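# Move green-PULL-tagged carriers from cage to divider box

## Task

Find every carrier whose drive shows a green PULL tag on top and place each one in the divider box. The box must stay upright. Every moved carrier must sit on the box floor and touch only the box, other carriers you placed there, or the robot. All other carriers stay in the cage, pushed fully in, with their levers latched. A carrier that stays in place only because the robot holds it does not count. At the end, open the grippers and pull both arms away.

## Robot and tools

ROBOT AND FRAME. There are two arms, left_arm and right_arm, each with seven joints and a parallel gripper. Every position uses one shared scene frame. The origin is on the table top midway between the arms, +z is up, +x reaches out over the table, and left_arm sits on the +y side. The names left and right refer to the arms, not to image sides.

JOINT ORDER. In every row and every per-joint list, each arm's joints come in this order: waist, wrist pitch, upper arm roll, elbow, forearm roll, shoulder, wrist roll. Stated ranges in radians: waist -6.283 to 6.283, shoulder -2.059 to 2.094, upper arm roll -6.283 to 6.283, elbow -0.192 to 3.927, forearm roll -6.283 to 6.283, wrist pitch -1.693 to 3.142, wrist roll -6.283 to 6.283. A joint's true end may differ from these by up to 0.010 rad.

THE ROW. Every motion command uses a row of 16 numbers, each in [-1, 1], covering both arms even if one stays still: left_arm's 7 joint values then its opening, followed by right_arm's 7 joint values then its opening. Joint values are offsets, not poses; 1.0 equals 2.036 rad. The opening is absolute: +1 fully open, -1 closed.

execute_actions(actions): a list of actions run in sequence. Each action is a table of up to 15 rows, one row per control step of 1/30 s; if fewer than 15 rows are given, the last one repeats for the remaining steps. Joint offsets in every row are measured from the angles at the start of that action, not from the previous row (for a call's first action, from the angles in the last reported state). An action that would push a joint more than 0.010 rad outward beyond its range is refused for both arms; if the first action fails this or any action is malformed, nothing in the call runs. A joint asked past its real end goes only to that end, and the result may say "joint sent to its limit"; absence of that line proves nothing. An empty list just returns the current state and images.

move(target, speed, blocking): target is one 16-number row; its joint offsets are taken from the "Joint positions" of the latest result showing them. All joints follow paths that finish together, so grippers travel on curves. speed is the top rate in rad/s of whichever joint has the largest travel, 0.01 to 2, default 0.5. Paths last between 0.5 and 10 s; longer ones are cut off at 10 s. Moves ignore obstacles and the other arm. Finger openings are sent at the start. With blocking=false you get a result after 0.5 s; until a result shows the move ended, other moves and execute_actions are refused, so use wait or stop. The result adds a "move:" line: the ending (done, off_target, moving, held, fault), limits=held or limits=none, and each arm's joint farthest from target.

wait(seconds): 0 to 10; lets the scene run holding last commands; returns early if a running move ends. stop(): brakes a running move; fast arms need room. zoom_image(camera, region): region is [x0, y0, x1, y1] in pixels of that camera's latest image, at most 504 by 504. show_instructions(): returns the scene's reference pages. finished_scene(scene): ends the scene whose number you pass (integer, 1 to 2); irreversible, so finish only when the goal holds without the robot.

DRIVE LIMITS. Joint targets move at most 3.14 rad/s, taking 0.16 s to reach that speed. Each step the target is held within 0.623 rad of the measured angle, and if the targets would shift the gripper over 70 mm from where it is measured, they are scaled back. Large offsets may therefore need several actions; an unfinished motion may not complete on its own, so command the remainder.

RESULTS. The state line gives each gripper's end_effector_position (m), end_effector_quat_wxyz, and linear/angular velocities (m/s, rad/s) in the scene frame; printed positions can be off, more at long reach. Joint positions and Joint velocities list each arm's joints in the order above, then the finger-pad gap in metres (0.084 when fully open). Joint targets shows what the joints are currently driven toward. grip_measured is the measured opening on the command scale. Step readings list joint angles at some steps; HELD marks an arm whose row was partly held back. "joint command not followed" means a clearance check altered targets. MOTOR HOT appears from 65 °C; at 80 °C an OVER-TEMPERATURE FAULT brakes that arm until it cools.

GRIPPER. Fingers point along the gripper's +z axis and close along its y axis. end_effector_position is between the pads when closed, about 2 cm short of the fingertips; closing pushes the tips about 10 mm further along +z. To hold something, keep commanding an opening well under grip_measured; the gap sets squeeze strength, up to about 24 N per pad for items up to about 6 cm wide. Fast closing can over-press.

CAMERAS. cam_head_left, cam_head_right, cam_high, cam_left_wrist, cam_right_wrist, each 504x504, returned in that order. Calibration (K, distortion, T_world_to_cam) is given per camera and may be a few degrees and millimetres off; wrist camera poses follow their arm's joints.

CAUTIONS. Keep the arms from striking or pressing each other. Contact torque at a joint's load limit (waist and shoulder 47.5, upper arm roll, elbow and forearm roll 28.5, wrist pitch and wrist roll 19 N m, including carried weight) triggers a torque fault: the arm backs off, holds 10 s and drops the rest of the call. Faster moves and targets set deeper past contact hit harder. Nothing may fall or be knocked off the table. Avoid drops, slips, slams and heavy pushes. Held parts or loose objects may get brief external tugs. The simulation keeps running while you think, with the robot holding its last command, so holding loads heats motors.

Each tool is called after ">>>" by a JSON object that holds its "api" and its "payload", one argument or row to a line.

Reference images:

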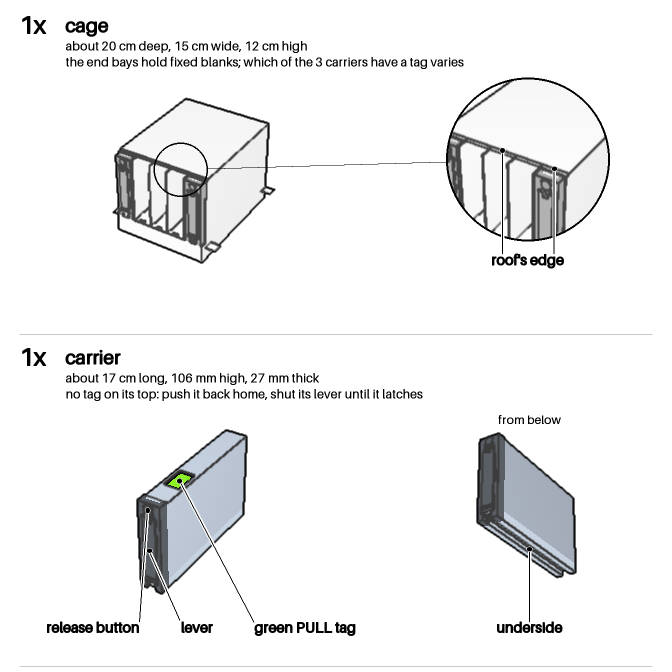

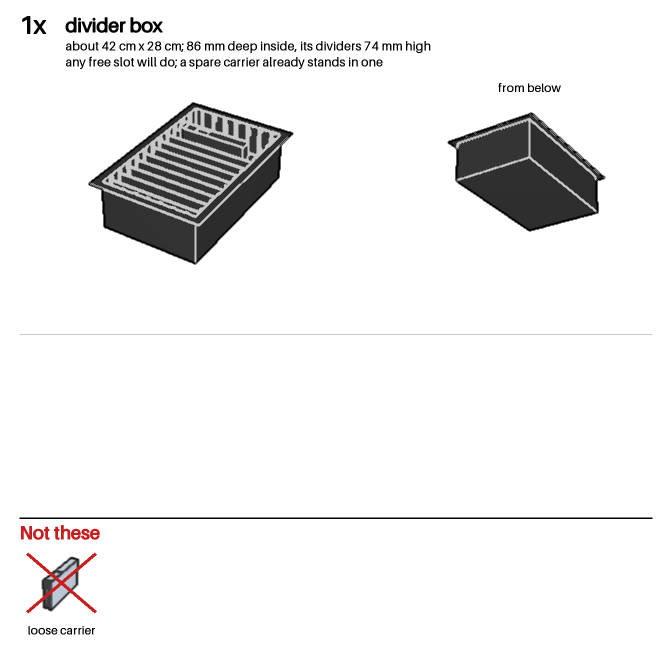

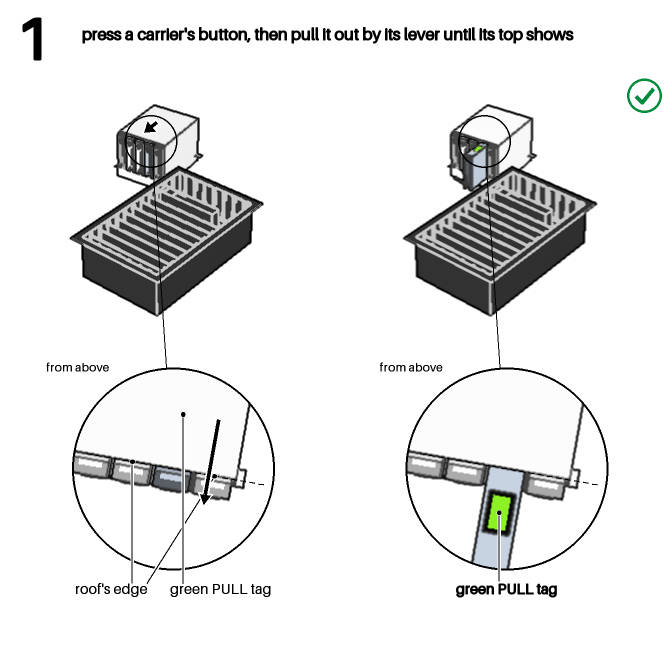

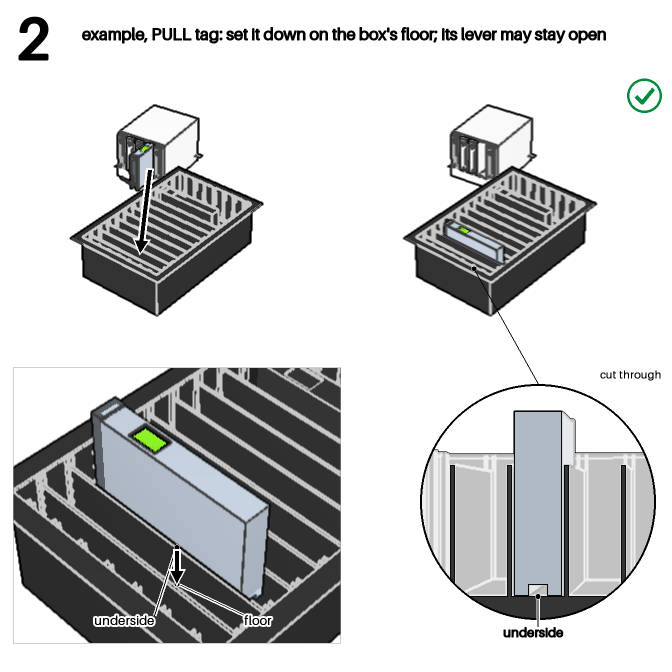

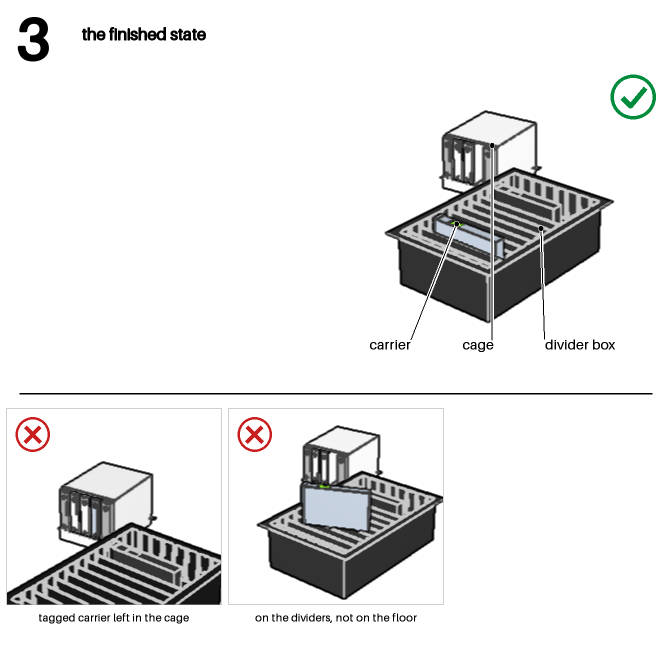

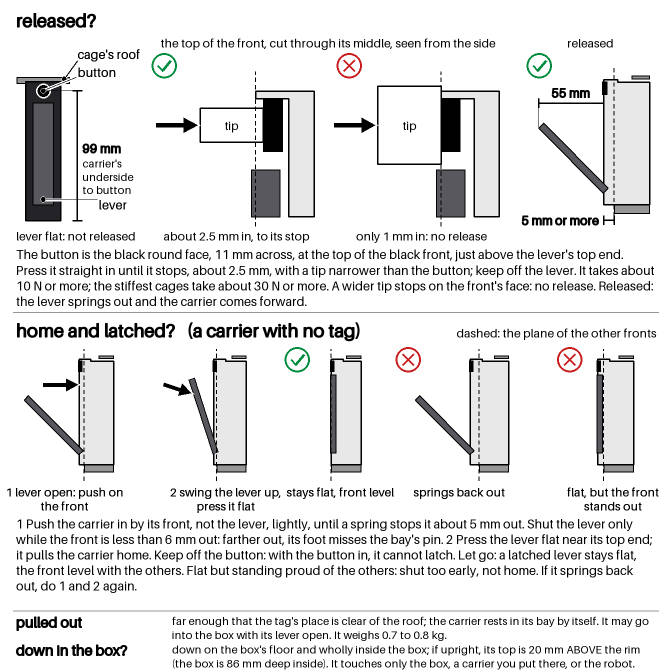

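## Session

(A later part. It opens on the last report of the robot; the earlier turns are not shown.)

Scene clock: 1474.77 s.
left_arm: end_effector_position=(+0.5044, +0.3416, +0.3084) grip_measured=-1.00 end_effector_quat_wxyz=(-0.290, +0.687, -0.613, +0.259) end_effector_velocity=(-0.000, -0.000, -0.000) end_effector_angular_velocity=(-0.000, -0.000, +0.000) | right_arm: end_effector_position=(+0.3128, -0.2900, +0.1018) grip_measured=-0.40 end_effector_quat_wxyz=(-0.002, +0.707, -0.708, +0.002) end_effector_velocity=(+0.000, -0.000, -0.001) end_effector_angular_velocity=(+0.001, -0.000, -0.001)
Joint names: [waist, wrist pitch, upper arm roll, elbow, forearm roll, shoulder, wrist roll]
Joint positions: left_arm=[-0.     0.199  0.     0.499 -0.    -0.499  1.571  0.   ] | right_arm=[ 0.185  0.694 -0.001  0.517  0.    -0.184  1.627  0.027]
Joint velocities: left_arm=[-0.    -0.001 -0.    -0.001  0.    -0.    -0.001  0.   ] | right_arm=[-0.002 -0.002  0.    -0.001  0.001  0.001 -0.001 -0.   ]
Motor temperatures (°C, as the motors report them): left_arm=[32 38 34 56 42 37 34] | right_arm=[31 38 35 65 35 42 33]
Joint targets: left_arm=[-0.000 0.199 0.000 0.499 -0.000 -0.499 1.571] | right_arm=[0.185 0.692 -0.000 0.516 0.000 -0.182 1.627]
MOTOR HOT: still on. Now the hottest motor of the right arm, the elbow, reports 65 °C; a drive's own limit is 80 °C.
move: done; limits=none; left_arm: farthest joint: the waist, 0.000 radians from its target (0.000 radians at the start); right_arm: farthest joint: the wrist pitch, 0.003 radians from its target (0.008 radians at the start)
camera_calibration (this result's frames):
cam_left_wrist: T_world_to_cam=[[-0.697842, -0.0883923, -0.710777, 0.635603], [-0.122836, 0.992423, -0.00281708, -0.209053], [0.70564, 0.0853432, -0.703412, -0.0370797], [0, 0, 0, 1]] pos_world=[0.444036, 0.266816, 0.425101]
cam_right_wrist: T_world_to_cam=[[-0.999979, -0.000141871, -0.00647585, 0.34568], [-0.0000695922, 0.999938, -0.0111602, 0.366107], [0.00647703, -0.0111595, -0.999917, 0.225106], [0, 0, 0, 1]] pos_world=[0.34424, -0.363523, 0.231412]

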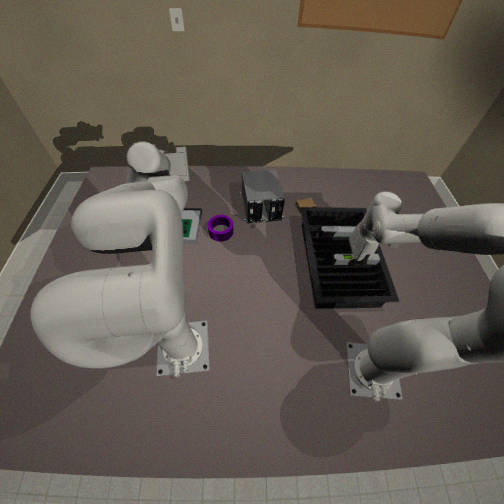

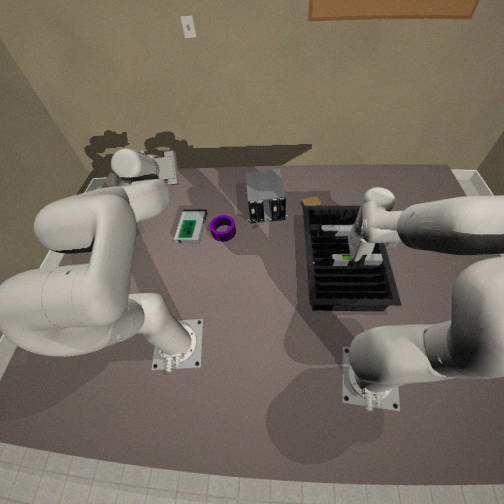

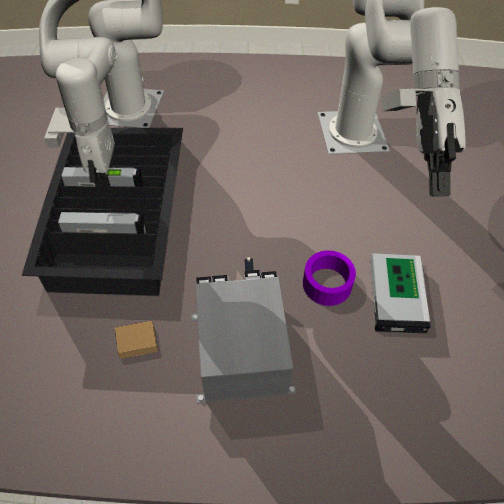

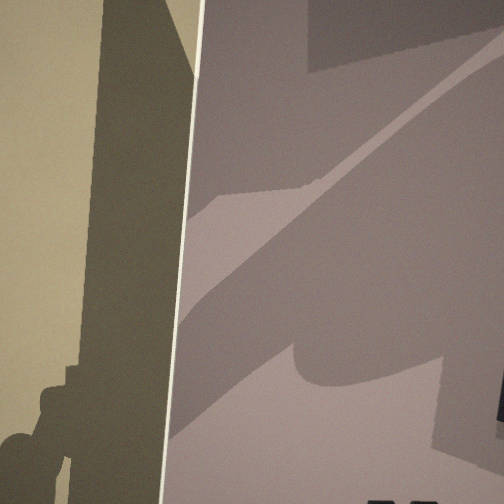

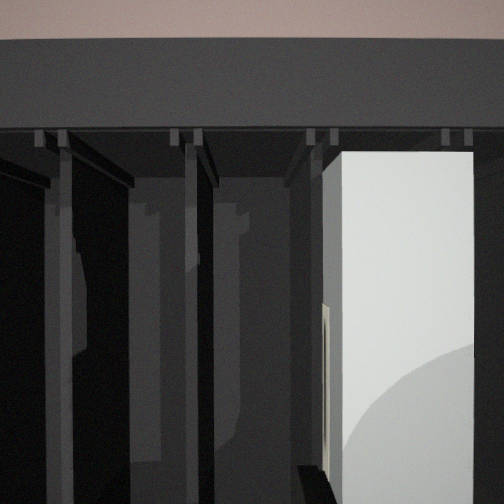

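>>> {"api": "execute_actions", "payload": {
  "actions": [
    [[0,0,0,0,0,0,0,-1, 0,0,0,0,0,0,0,-0.45],[0,0,0,0,0,0,0,-1, 0,0,0,0,0,0,0,-0.4],[0,0,0,0,0,0,0,-1, 0,0,0,0,0,0,0,-0.35],[0,0,0,0,0,0,0,-1, 0,0,0,0,0,0,0,-0.3],[0,0,0,0,0,0,0,-1, 0,0,0,0,0,0,0,-0.25],[0,0,0,0,0,0,0,-1, 0,0,0,0,0,0,0,-0.2],[0,0,0,0,0,0,0,-1, 0,0,0,0,0,0,0,-0.15],[0,0,0,0,0,0,0,-1, 0,0,0,0,0,0,0,-0.1],[0,0,0,0,0,0,0,-1, 0,0,0,0,0,0,0,-0.05],[0,0,0,0,0,0,0,-1, 0,0,0,0,0,0,0,0.0],[0,0,0,0,0,0,0,-1, 0,0,0,0,0,0,0,0.05],[0,0,0,0,0,0,0,-1, 0,0,0,0,0,0,0,0.1],[0,0,0,0,0,0,0,-1, 0,0,0,0,0,0,0,0.19]]
  ]
}}

Scene clock: 1481.53 s.
left_arm: end_effector_position=(+0.5044, +0.3416, +0.3084) grip_measured=-1.00 end_effector_quat_wxyz=(-0.290, +0.687, -0.613, +0.259) end_effector_velocity=(+0.000, -0.000, +0.001) end_effector_angular_velocity=(-0.000, -0.001, -0.000) | right_arm: end_effector_position=(+0.3118, -0.2899, +0.1004) grip_measured=+0.17 end_effector_quat_wxyz=(-0.001, +0.707, -0.707, +0.001) end_effector_velocity=(+0.011, -0.001, +0.013) end_effector_angular_velocity=(+0.001, -0.033, -0.002)
Joint names: [waist, wrist pitch, upper arm roll, elbow, forearm roll, shoulder, wrist roll]
Joint positions: left_arm=[-0.     0.199  0.     0.499 -0.    -0.499  1.571  0.   ] | right_arm=[ 0.185  0.693 -0.     0.515  0.    -0.182  1.627  0.051]
Joint velocities: left_arm=[-0.001  0.     0.     0.001  0.    -0.    -0.001  0.   ] | right_arm=[-0.001  0.006 -0.002  0.021 -0.002 -0.018  0.001  0.012]
Motor temperatures (°C, as the motors report them): left_arm=[32 38 34 56 42 37 34] | right_arm=[31 40 35 63 35 42 33]
Joint targets: left_arm=[-0.000 0.199 0.000 0.499 -0.000 -0.499 1.571] | right_arm=[0.185 0.694 -0.001 0.517 0.000 -0.184 1.627]
MOTOR HOT: still on. Now the hottest motor of the right arm, the elbow, reports 63 °C; a drive's own limit is 80 °C.
Step readings (joint positions):
0: left_arm=[-0.000 0.199 0.000 0.499 -0.000 -0.499 1.571] | right_arm=[0.185 0.693 -0.000 0.516 0.000 -0.182 1.627]
1: left_arm=[-0.000 0.199 0.000 0.499 -0.000 -0.499 1.571] | right_arm=[0.185 0.693 -0.000 0.516 0.000 -0.182 1.627]
2: left_arm=[-0.000 0.199 0.000 0.499 -0.000 -0.499 1.571] | right_arm=[0.185 0.693 -0.000 0.516 0.000 -0.182 1.627]
4: left_arm=[-0.000 0.199 0.000 0.499 -0.000 -0.499 1.571] | right_arm=[0.185 0.692 -0.000 0.516 0.000 -0.182 1.626]
8: left_arm=[-0.000 0.199 0.000 0.499 -0.000 -0.499 1.571] | right_arm=[0.185 0.687 -0.000 0.517 0.000 -0.179 1.626]
15: Joint positions above
camera_calibration (this result's frames):
cam_left_wrist: T_world_to_cam=[[-0.697842, -0.0883923, -0.710777, 0.635603], [-0.122836, 0.992423, -0.00281708, -0.209053], [0.70564, 0.0853432, -0.703412, -0.0370797], [0, 0, 0, 1]] pos_world=[0.444036, 0.266816, 0.425101]
cam_right_wrist: T_world_to_cam=[[-0.999995, -0.00056555, -0.00321273, 0.344219], [-0.000529044, 0.999935, -0.0113523, 0.36615], [0.00321894, -0.0113506, -0.99993, 0.224601], [0, 0, 0, 1]] pos_world=[0.343688, -0.363383, 0.229848]

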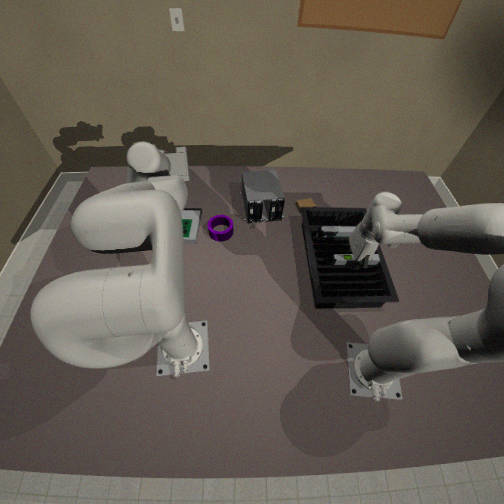

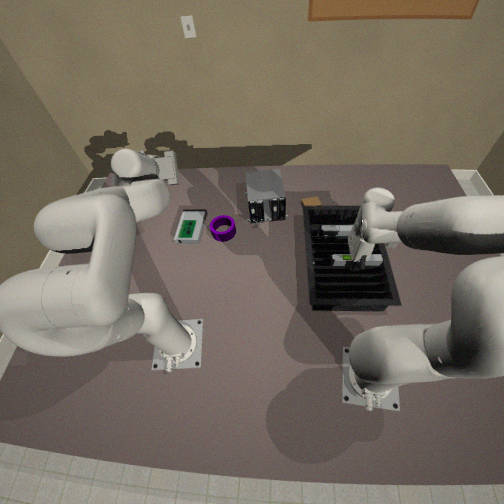

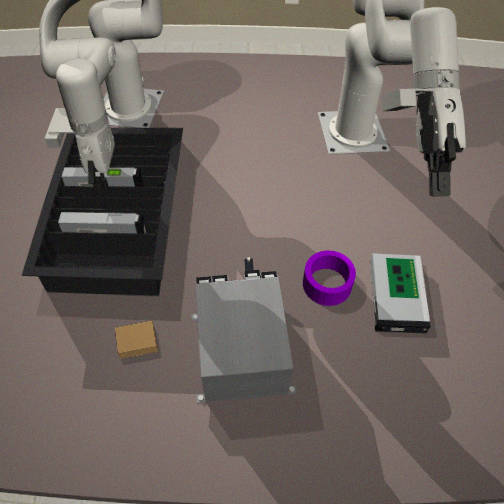

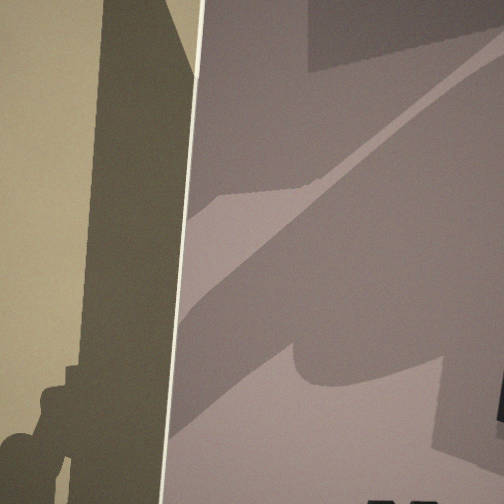

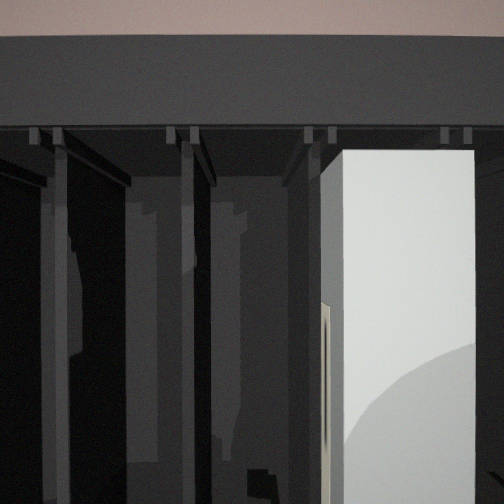

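>>> {"api": "move", "payload": {
  "target": [0,0,0,0,0,0,0,-1, 0,0.0855,0,0.0314,0,-0.0540,0,0.19],
  "speed": 0.35
}}

Scene clock: 1502.90 s.
left_arm: end_effector_position=(+0.5044, +0.3416, +0.3084) grip_measured=-1.00 end_effector_quat_wxyz=(-0.290, +0.687, -0.613, +0.259) end_effector_velocity=(+0.000, -0.000, +0.000) end_effector_angular_velocity=(+0.001, +0.000, -0.001) | right_arm: end_effector_position=(+0.3116, -0.2899, +0.1497) grip_measured=+0.18 end_effector_quat_wxyz=(-0.001, +0.707, -0.707, +0.001) end_effector_velocity=(-0.000, +0.000, +0.001) end_effector_angular_velocity=(+0.001, +0.001, -0.001)
Joint names: [waist, wrist pitch, upper arm roll, elbow, forearm roll, shoulder, wrist roll]
Joint positions: left_arm=[-0.     0.199  0.     0.499 -0.    -0.499  1.571  0.   ] | right_arm=[ 0.185  0.867 -0.     0.578  0.    -0.291  1.627  0.052]
Joint velocities: left_arm=[-0.     0.001 -0.001  0.001 -0.     0.     0.001  0.   ] | right_arm=[ 0.     0.003 -0.     0.     0.002 -0.002  0.    -0.   ]
Motor temperatures (°C, as the motors report them): left_arm=[32 38 34 56 42 37 34] | right_arm=[31 39 35 61 35 42 33]
Joint targets: left_arm=[-0.000 0.199 0.000 0.499 -0.000 -0.499 1.571] | right_arm=[0.185 0.867 -0.000 0.579 0.000 -0.292 1.627]
MOTOR HOT: cleared. Now the hottest motor of the right arm, the elbow, reports 61 °C.
move: done; limits=none; left_arm: farthest joint: the waist, 0.000 radians from its target (0.000 radians at the start); right_arm: farthest joint: the shoulder, 0.001 radians from its target (0.108 radians at the start)
camera_calibration (this result's frames):
cam_left_wrist: T_world_to_cam=[[-0.697842, -0.0883924, -0.710777, 0.635603], [-0.122836, 0.992423, -0.00281717, -0.209053], [0.70564, 0.0853432, -0.703412, -0.0370797], [0, 0, 0, 1]] pos_world=[0.444036, 0.266816, 0.425101]
cam_right_wrist: T_world_to_cam=[[-0.999996, -0.000601497, -0.00264236, 0.344145], [-0.000571523, 0.999936, -0.0113301, 0.366715], [0.00264901, -0.0113286, -0.999932, 0.27413], [0, 0, 0, 1]] pos_world=[0.343627, -0.363379, 0.279176]

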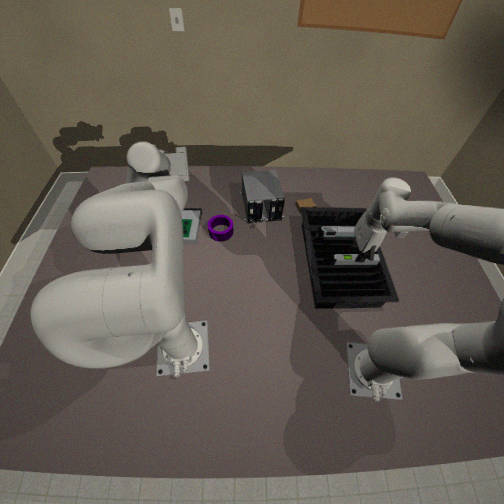

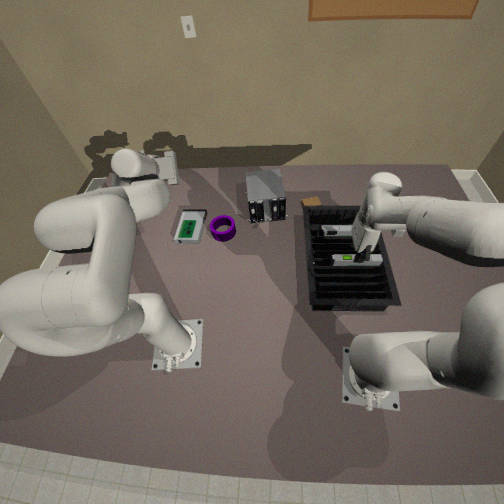

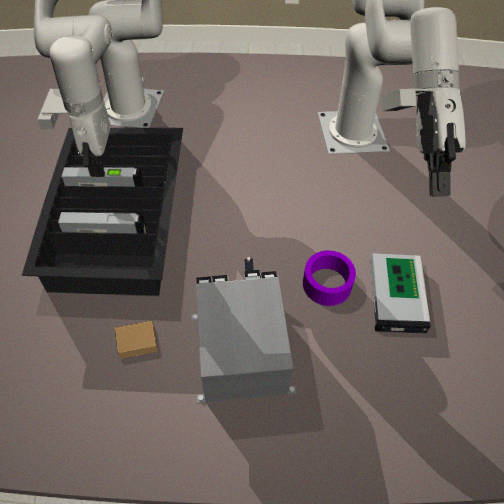

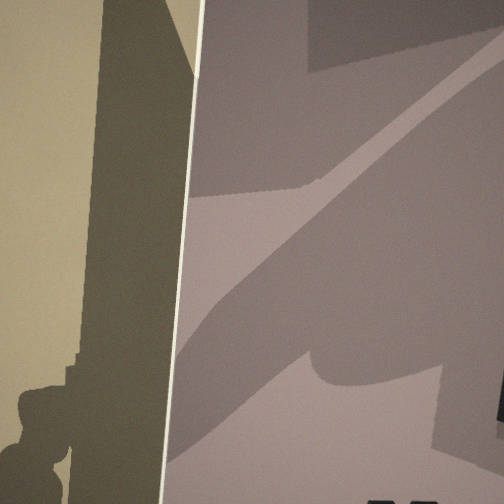

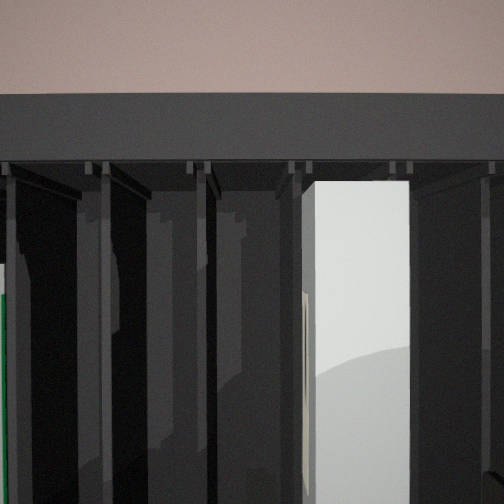

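>>> {"api": "move", "payload": {
  "target": [0,0,0,0,0,0,0,-1, 0.2391,0.1393,0,0.6738,0,0.5335,-0.5980,-1],
  "speed": 0.8
}}

Scene clock: 1510.47 s.
left_arm: end_effector_position=(+0.5044, +0.3416, +0.3084) grip_measured=-1.00 end_effector_quat_wxyz=(-0.290, +0.687, -0.613, +0.259) end_effector_velocity=(-0.000, +0.000, -0.001) end_effector_angular_velocity=(-0.001, +0.002, +0.001) | right_arm: end_effector_position=(+0.5298, +0.0347, +0.1164) grip_measured=-1.00 end_effector_quat_wxyz=(-0.001, +0.998, +0.066, +0.002) end_effector_velocity=(-0.000, +0.001, -0.001) end_effector_angular_velocity=(-0.001, -0.001, +0.004)
Joint names: [waist, wrist pitch, upper arm roll, elbow, forearm roll, shoulder, wrist roll]
Joint positions: left_arm=[-0.     0.199  0.     0.499 -0.    -0.499  1.571  0.   ] | right_arm=[ 0.671  1.151 -0.     1.95   0.     0.794  0.409  0.   ]
Joint velocities: left_arm=[ 0.     0.001  0.001 -0.     0.     0.001 -0.     0.   ] | right_arm=[ 0.002 -0.     0.     0.002 -0.002  0.003 -0.001  0.   ]
Motor temperatures (°C, as the motors report them): left_arm=[32 38 34 56 42 37 34] | right_arm=[31 39 35 62 35 42 33]
Joint targets: left_arm=[-0.000 0.199 0.000 0.499 -0.000 -0.499 1.571] | right_arm=[0.672 1.151 -0.000 1.950 0.000 0.795 0.409]
move: done; limits=none; left_arm: farthest joint: the waist, 0.000 radians from its target (0.000 radians at the start); right_arm: farthest joint: the shoulder, 0.001 radians from its target (1.087 radians at the start)
camera_calibration (this result's frames):
cam_left_wrist: T_world_to_cam=[[-0.697842, -0.0883924, -0.710777, 0.635603], [-0.122836, 0.992423, -0.00281718, -0.209053], [0.70564, 0.0853432, -0.703412, -0.0370797], [0, 0, 0, 1]] pos_world=[0.444036, 0.266816, 0.425101]
cam_right_wrist: T_world_to_cam=[[0.13308, -0.991103, -0.00186889, -0.00361388], [-0.990981, -0.133034, -0.0160731, 0.606523], [0.0156815, 0.00399106, -0.999869, 0.236484], [0, 0, 0, 1]] pos_world=[0.597826, 0.0761625, 0.246195]

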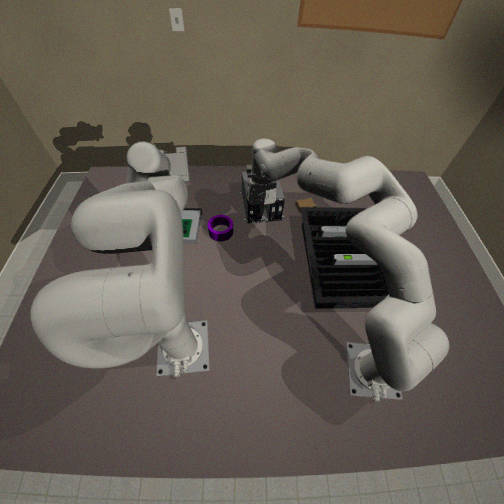

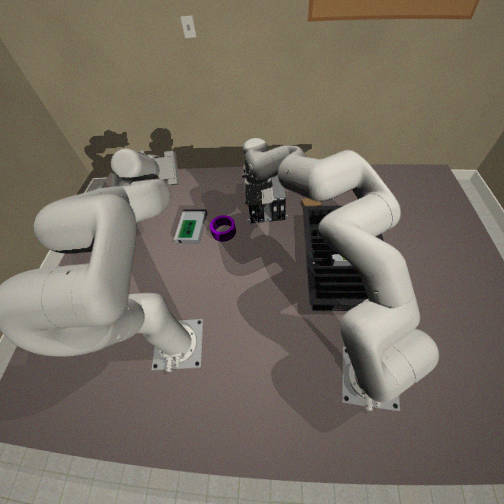

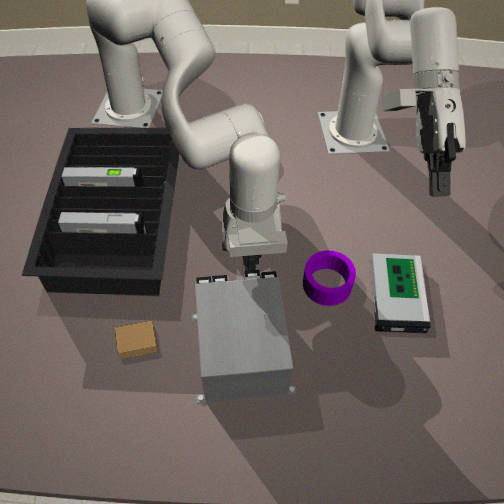

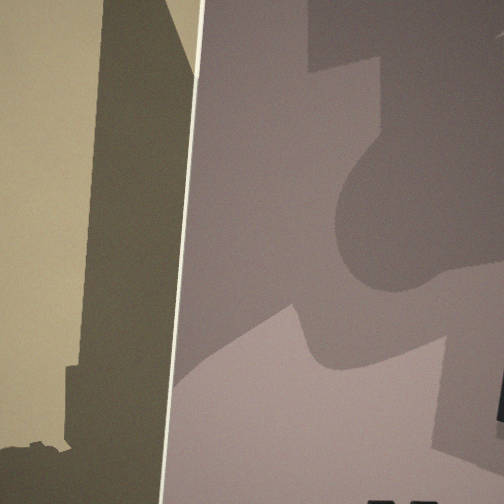

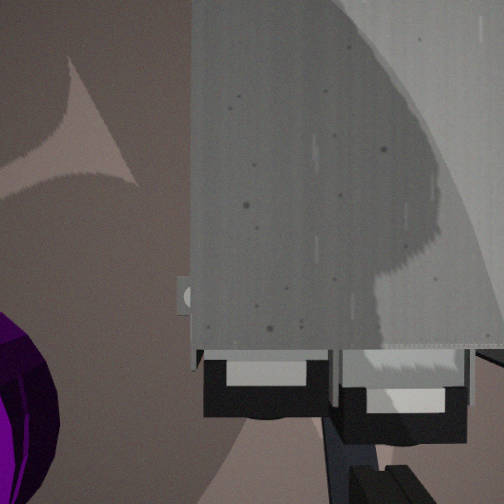

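>>> {"api": "move", "payload": {
  "target": [0,0,0,0,0,0,0,-1, 0,-0.0331,0,-0.0168,0,0.0167,0,-1],
  "speed": 0.12
}}

Scene clock: 1523.80 s.
left_arm: end_effector_position=(+0.5044, +0.3416, +0.3084) grip_measured=-1.00 end_effector_quat_wxyz=(-0.290, +0.687, -0.613, +0.259) end_effector_velocity=(+0.000, -0.000, +0.000) end_effector_angular_velocity=(-0.000, -0.001, -0.000) | right_arm: end_effector_position=(+0.5314, +0.0349, +0.0870) grip_measured=-1.00 end_effector_quat_wxyz=(-0.002, +0.998, +0.066, +0.004) end_effector_velocity=(-0.001, -0.000, -0.003) end_effector_angular_velocity=(-0.002, +0.004, +0.001)
Joint names: [waist, wrist pitch, upper arm roll, elbow, forearm roll, shoulder, wrist roll]
Joint positions: left_arm=[-0.     0.199  0.     0.499 -0.    -0.499  1.571  0.   ] | right_arm=[ 0.671  1.082 -0.001  1.918 -0.     0.826  0.409  0.   ]
Joint velocities: left_arm=[-0.    -0.001 -0.    -0.    -0.     0.    -0.     0.   ] | right_arm=[ 0.001 -0.001 -0.    -0.003 -0.     0.002 -0.     0.   ]
Motor temperatures (°C, as the motors report them): left_arm=[32 38 34 56 42 37 34] | right_arm=[31 38 35 62 35 45 33]
Joint targets: left_arm=[-0.000 0.199 0.000 0.499 -0.000 -0.499 1.571] | right_arm=[0.671 1.083 -0.000 1.916 0.000 0.828 0.409]
move: done; limits=none; left_arm: farthest joint: the waist, 0.000 radians from its target (0.000 radians at the start); right_arm: farthest joint: the shoulder, 0.002 radians from its target (0.033 radians at the start)
camera_calibration (this result's frames):
cam_left_wrist: T_world_to_cam=[[-0.697842, -0.0883924, -0.710777, 0.635603], [-0.122836, 0.992423, -0.00281715, -0.209053], [0.70564, 0.0853432, -0.703412, -0.0370797], [0, 0, 0, 1]] pos_world=[0.444036, 0.266816, 0.425101]
cam_right_wrist: T_world_to_cam=[[0.132474, -0.991181, -0.00322958, -0.00319055], [-0.990985, -0.132381, -0.0205781, 0.607965], [0.0199691, 0.00592654, -0.999783, 0.204743], [0, 0, 0, 1]] pos_world=[0.598818, 0.0761072, 0.217199]

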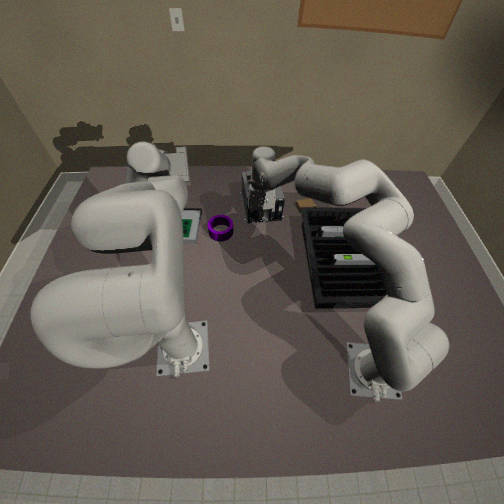

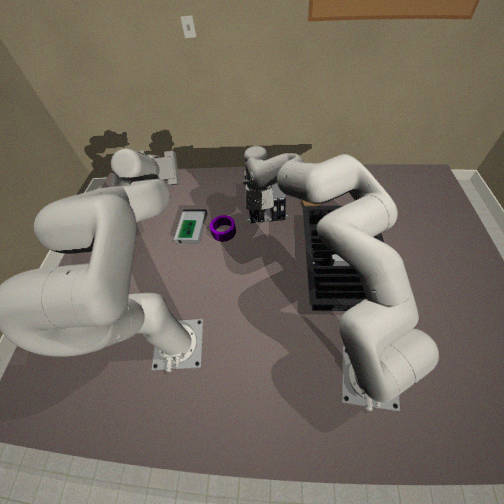

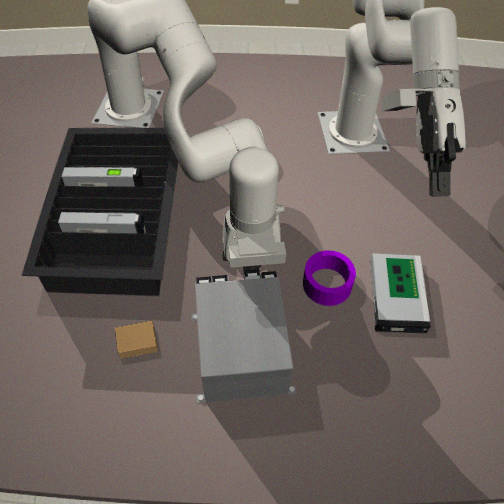

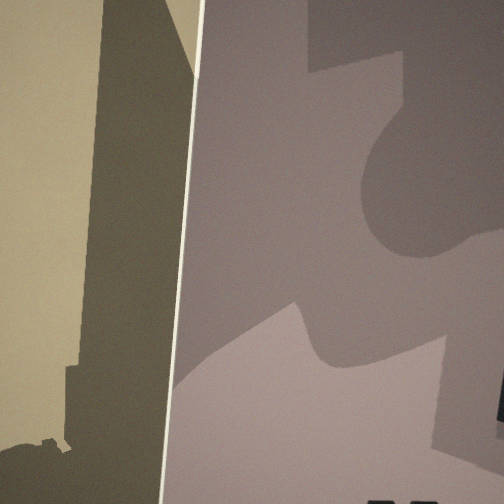

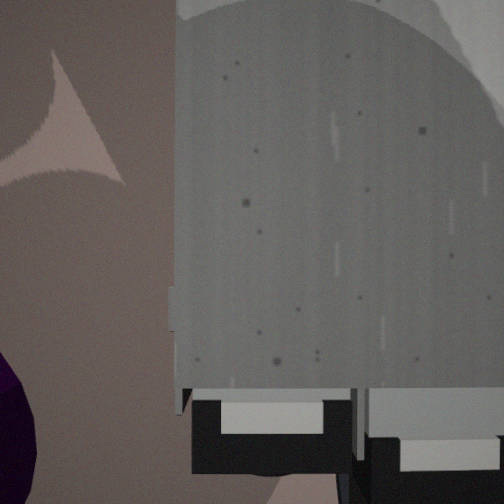

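>>> {"api": "move", "payload": {
  "target": [0,0,0,0,0,0,0,-1, 0.0106,-0.0427,0,-0.1052,0,-0.0595,0.0104,-1],
  "speed": 0.15
}}

Scene clock: 1534.53 s.
left_arm: end_effector_position=(+0.5044, +0.3416, +0.3084) grip_measured=-1.00 end_effector_quat_wxyz=(-0.290, +0.687, -0.613, +0.259) end_effector_velocity=(-0.000, +0.000, -0.001) end_effector_angular_velocity=(-0.001, +0.003, +0.001) | right_arm: end_effector_position=(+0.4962, +0.0297, +0.0840) grip_measured=-1.00 end_effector_quat_wxyz=(-0.000, +0.998, +0.066, +0.001) end_effector_velocity=(-0.001, +0.000, +0.000) end_effector_angular_velocity=(-0.001, +0.002, +0.001)
Joint names: [waist, wrist pitch, upper arm roll, elbow, forearm roll, shoulder, wrist roll]
Joint positions: left_arm=[-0.     0.199  0.     0.499 -0.    -0.499  1.571  0.   ] | right_arm=[ 0.692  0.996 -0.001  1.704 -0.     0.706  0.431  0.   ]
Joint velocities: left_arm=[-0.     0.003  0.001  0.    -0.     0.    -0.     0.   ] | right_arm=[ 0.001  0.002 -0.    -0.003  0.    -0.002  0.001  0.   ]
Motor temperatures (°C, as the motors report them): left_arm=[32 38 34 56 42 37 34] | right_arm=[31 38 35 59 35 44 33]
Joint targets: left_arm=[-0.000 0.199 0.000 0.499 -0.000 -0.499 1.571] | right_arm=[0.692 0.995 -0.001 1.704 -0.000 0.705 0.431]
move: done; limits=none; left_arm: farthest joint: the waist, 0.000 radians from its target (0.000 radians at the start); right_arm: farthest joint: the shoulder, 0.001 radians from its target (0.124 radians at the start)
camera_calibration (this result's frames):
cam_left_wrist: T_world_to_cam=[[-0.697842, -0.0883925, -0.710777, 0.635603], [-0.122836, 0.992423, -0.00281717, -0.209053], [0.70564, 0.0853433, -0.703412, -0.0370798], [0, 0, 0, 1]] pos_world=[0.444036, 0.266816, 0.425101]
cam_right_wrist: T_world_to_cam=[[0.132744, -0.99115, -0.00044927, -0.00407398], [-0.991056, -0.132725, -0.01387, 0.571825], [0.0136876, 0.00228641, -0.999904, 0.205721], [0, 0, 0, 1]] pos_world=[0.564435, 0.0713873, 0.21363]

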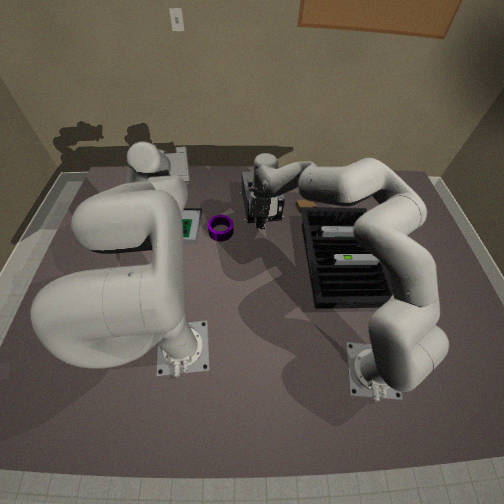

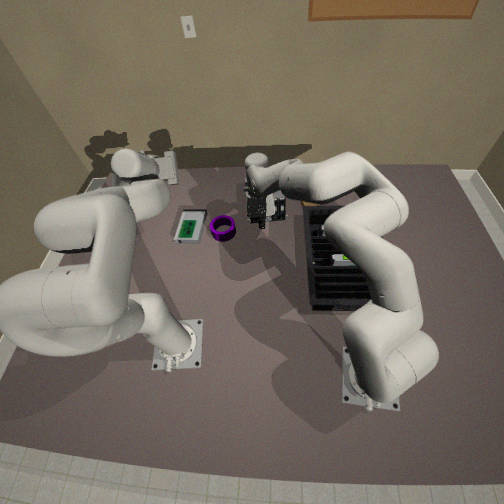

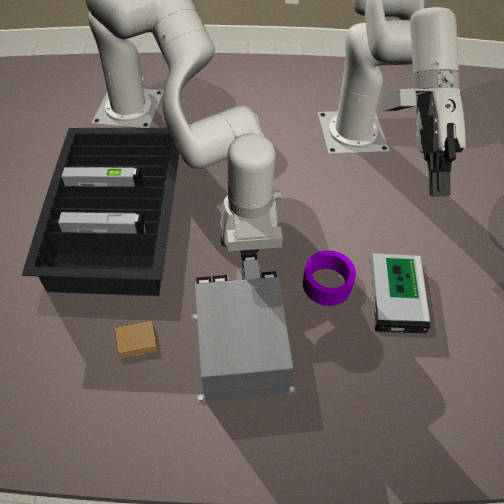

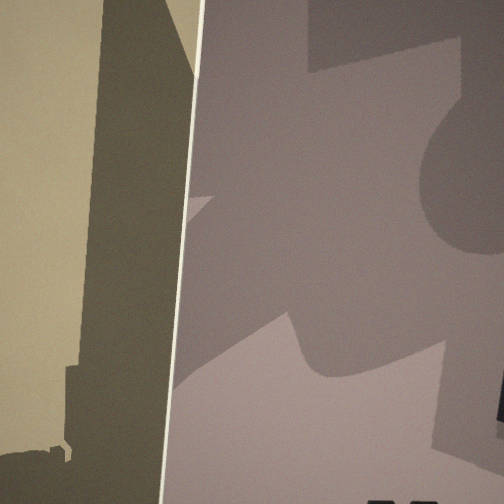

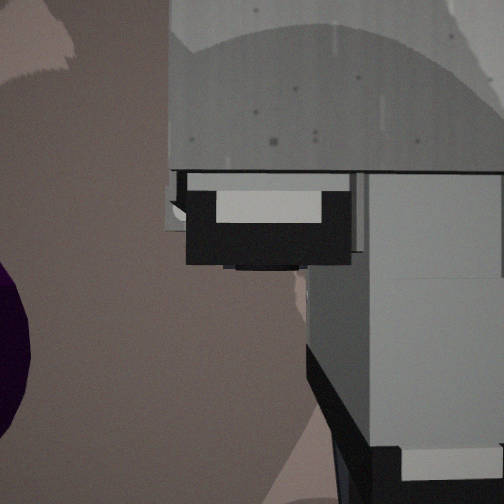

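>>> {"api": "zoom_image", "payload": {
  "camera": "cam_right_wrist",
  "region": [300, 150, 504, 354]
}}

>>> {"api": "zoom_image", "payload": {
  "camera": "cam_high",
  "region": [190, 210, 310, 330]
}}

Region (300, 150, 504, 354) of cam_right_wrist's 504x504 image, scaled by 2.471, with more detail than that image has.

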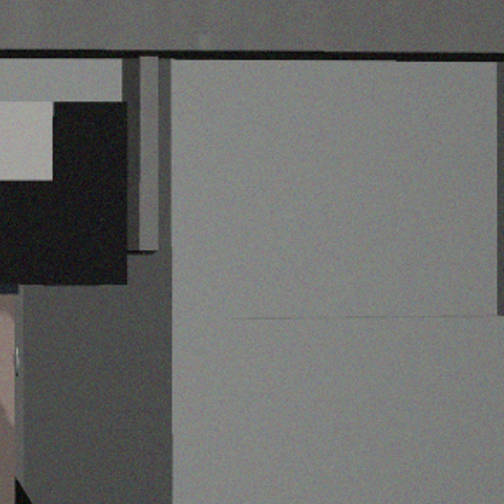

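Region (190, 210, 310, 330) of cam_high's 504x504 image, scaled by 4.200, with more detail than that image has.

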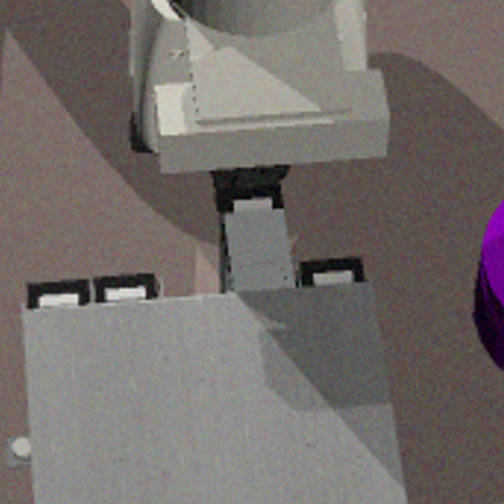

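>>> {"api": "zoom_image", "payload": {
  "camera": "cam_high",
  "region": [50, 150, 170, 250]
}}

Region (50, 150, 170, 250) of cam_high's 504x504 image, scaled by 4.200, with more detail than that image has.

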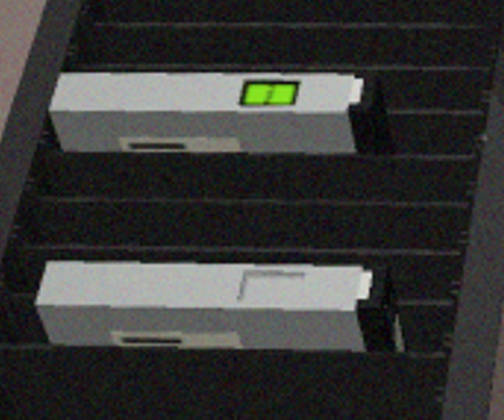

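>>> {"api": "move", "payload": {
  "target": [0,0,0,0,0,0,0,-1, -0.0137,0.0647,0,0.1544,0,0.0887,-0.0144,-1],
  "speed": 0.13
}}

Scene clock: 1558.07 s.
left_arm: end_effector_position=(+0.5044, +0.3416, +0.3084) grip_measured=-1.00 end_effector_quat_wxyz=(-0.290, +0.687, -0.613, +0.259) end_effector_velocity=(-0.000, -0.001, -0.001) end_effector_angular_velocity=(+0.001, +0.002, -0.001) | right_arm: end_effector_position=(+0.5426, +0.0370, +0.0846) grip_measured=-1.00 end_effector_quat_wxyz=(-0.000, +0.998, +0.067, +0.001) end_effector_velocity=(+0.001, -0.001, -0.000) end_effector_angular_velocity=(-0.001, -0.001, -0.001)
Joint names: [waist, wrist pitch, upper arm roll, elbow, forearm roll, shoulder, wrist roll]
Joint positions: left_arm=[-0.     0.199  0.     0.499 -0.    -0.499  1.571  0.   ] | right_arm=[ 0.665  1.128 -0.001  2.017  0.     0.886  0.401  0.   ]
Joint velocities: left_arm=[ 0.     0.002 -0.002 -0.     0.     0.     0.     0.   ] | right_arm=[-0.002  0.001 -0.     0.003 -0.001  0.002  0.     0.   ]
Motor temperatures (°C, as the motors report them): left_arm=[32 38 34 57 42 37 34] | right_arm=[31 38 35 58 35 45 33]
Joint targets: left_arm=[-0.000 0.199 0.000 0.499 -0.000 -0.499 1.571] | right_arm=[0.665 1.127 -0.001 2.018 -0.000 0.886 0.401]
move: done; limits=none; left_arm: farthest joint: the waist, 0.000 radians from its target (0.000 radians at the start); right_arm: farthest joint: the waist, 0.001 radians from its target (0.028 radians at the start)
camera_calibration (this result's frames):
cam_left_wrist: T_world_to_cam=[[-0.697842, -0.0883925, -0.710777, 0.635604], [-0.122836, 0.992423, -0.00281714, -0.209053], [0.70564, 0.0853433, -0.703412, -0.0370799], [0, 0, 0, 1]] pos_world=[0.444036, 0.266816, 0.425101]
cam_right_wrist: T_world_to_cam=[[0.134656, -0.990892, -0.000815754, -0.00399868], [-0.990791, -0.13463, -0.0144219, 0.618757], [0.0141807, 0.00275024, -0.999896, 0.205351], [0, 0, 0, 1]] pos_world=[0.610685, 0.0787765, 0.21425]

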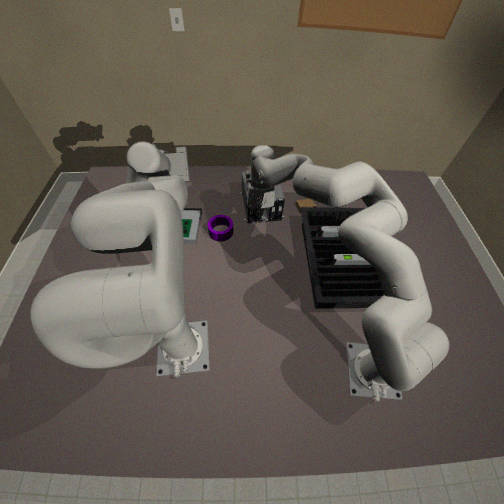

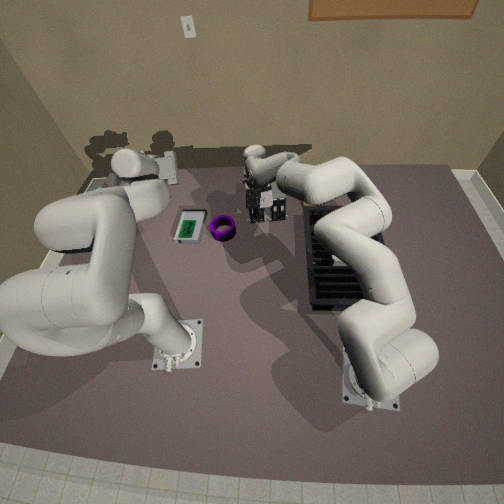

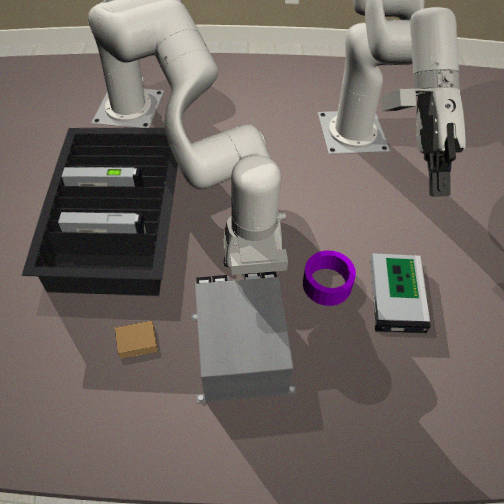

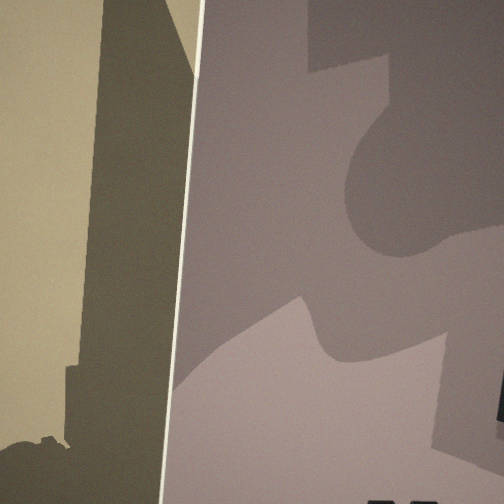

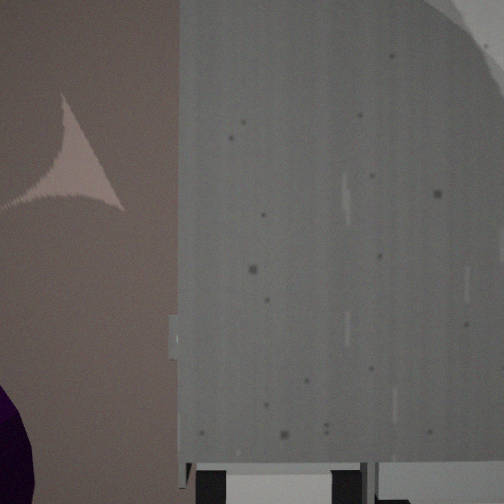

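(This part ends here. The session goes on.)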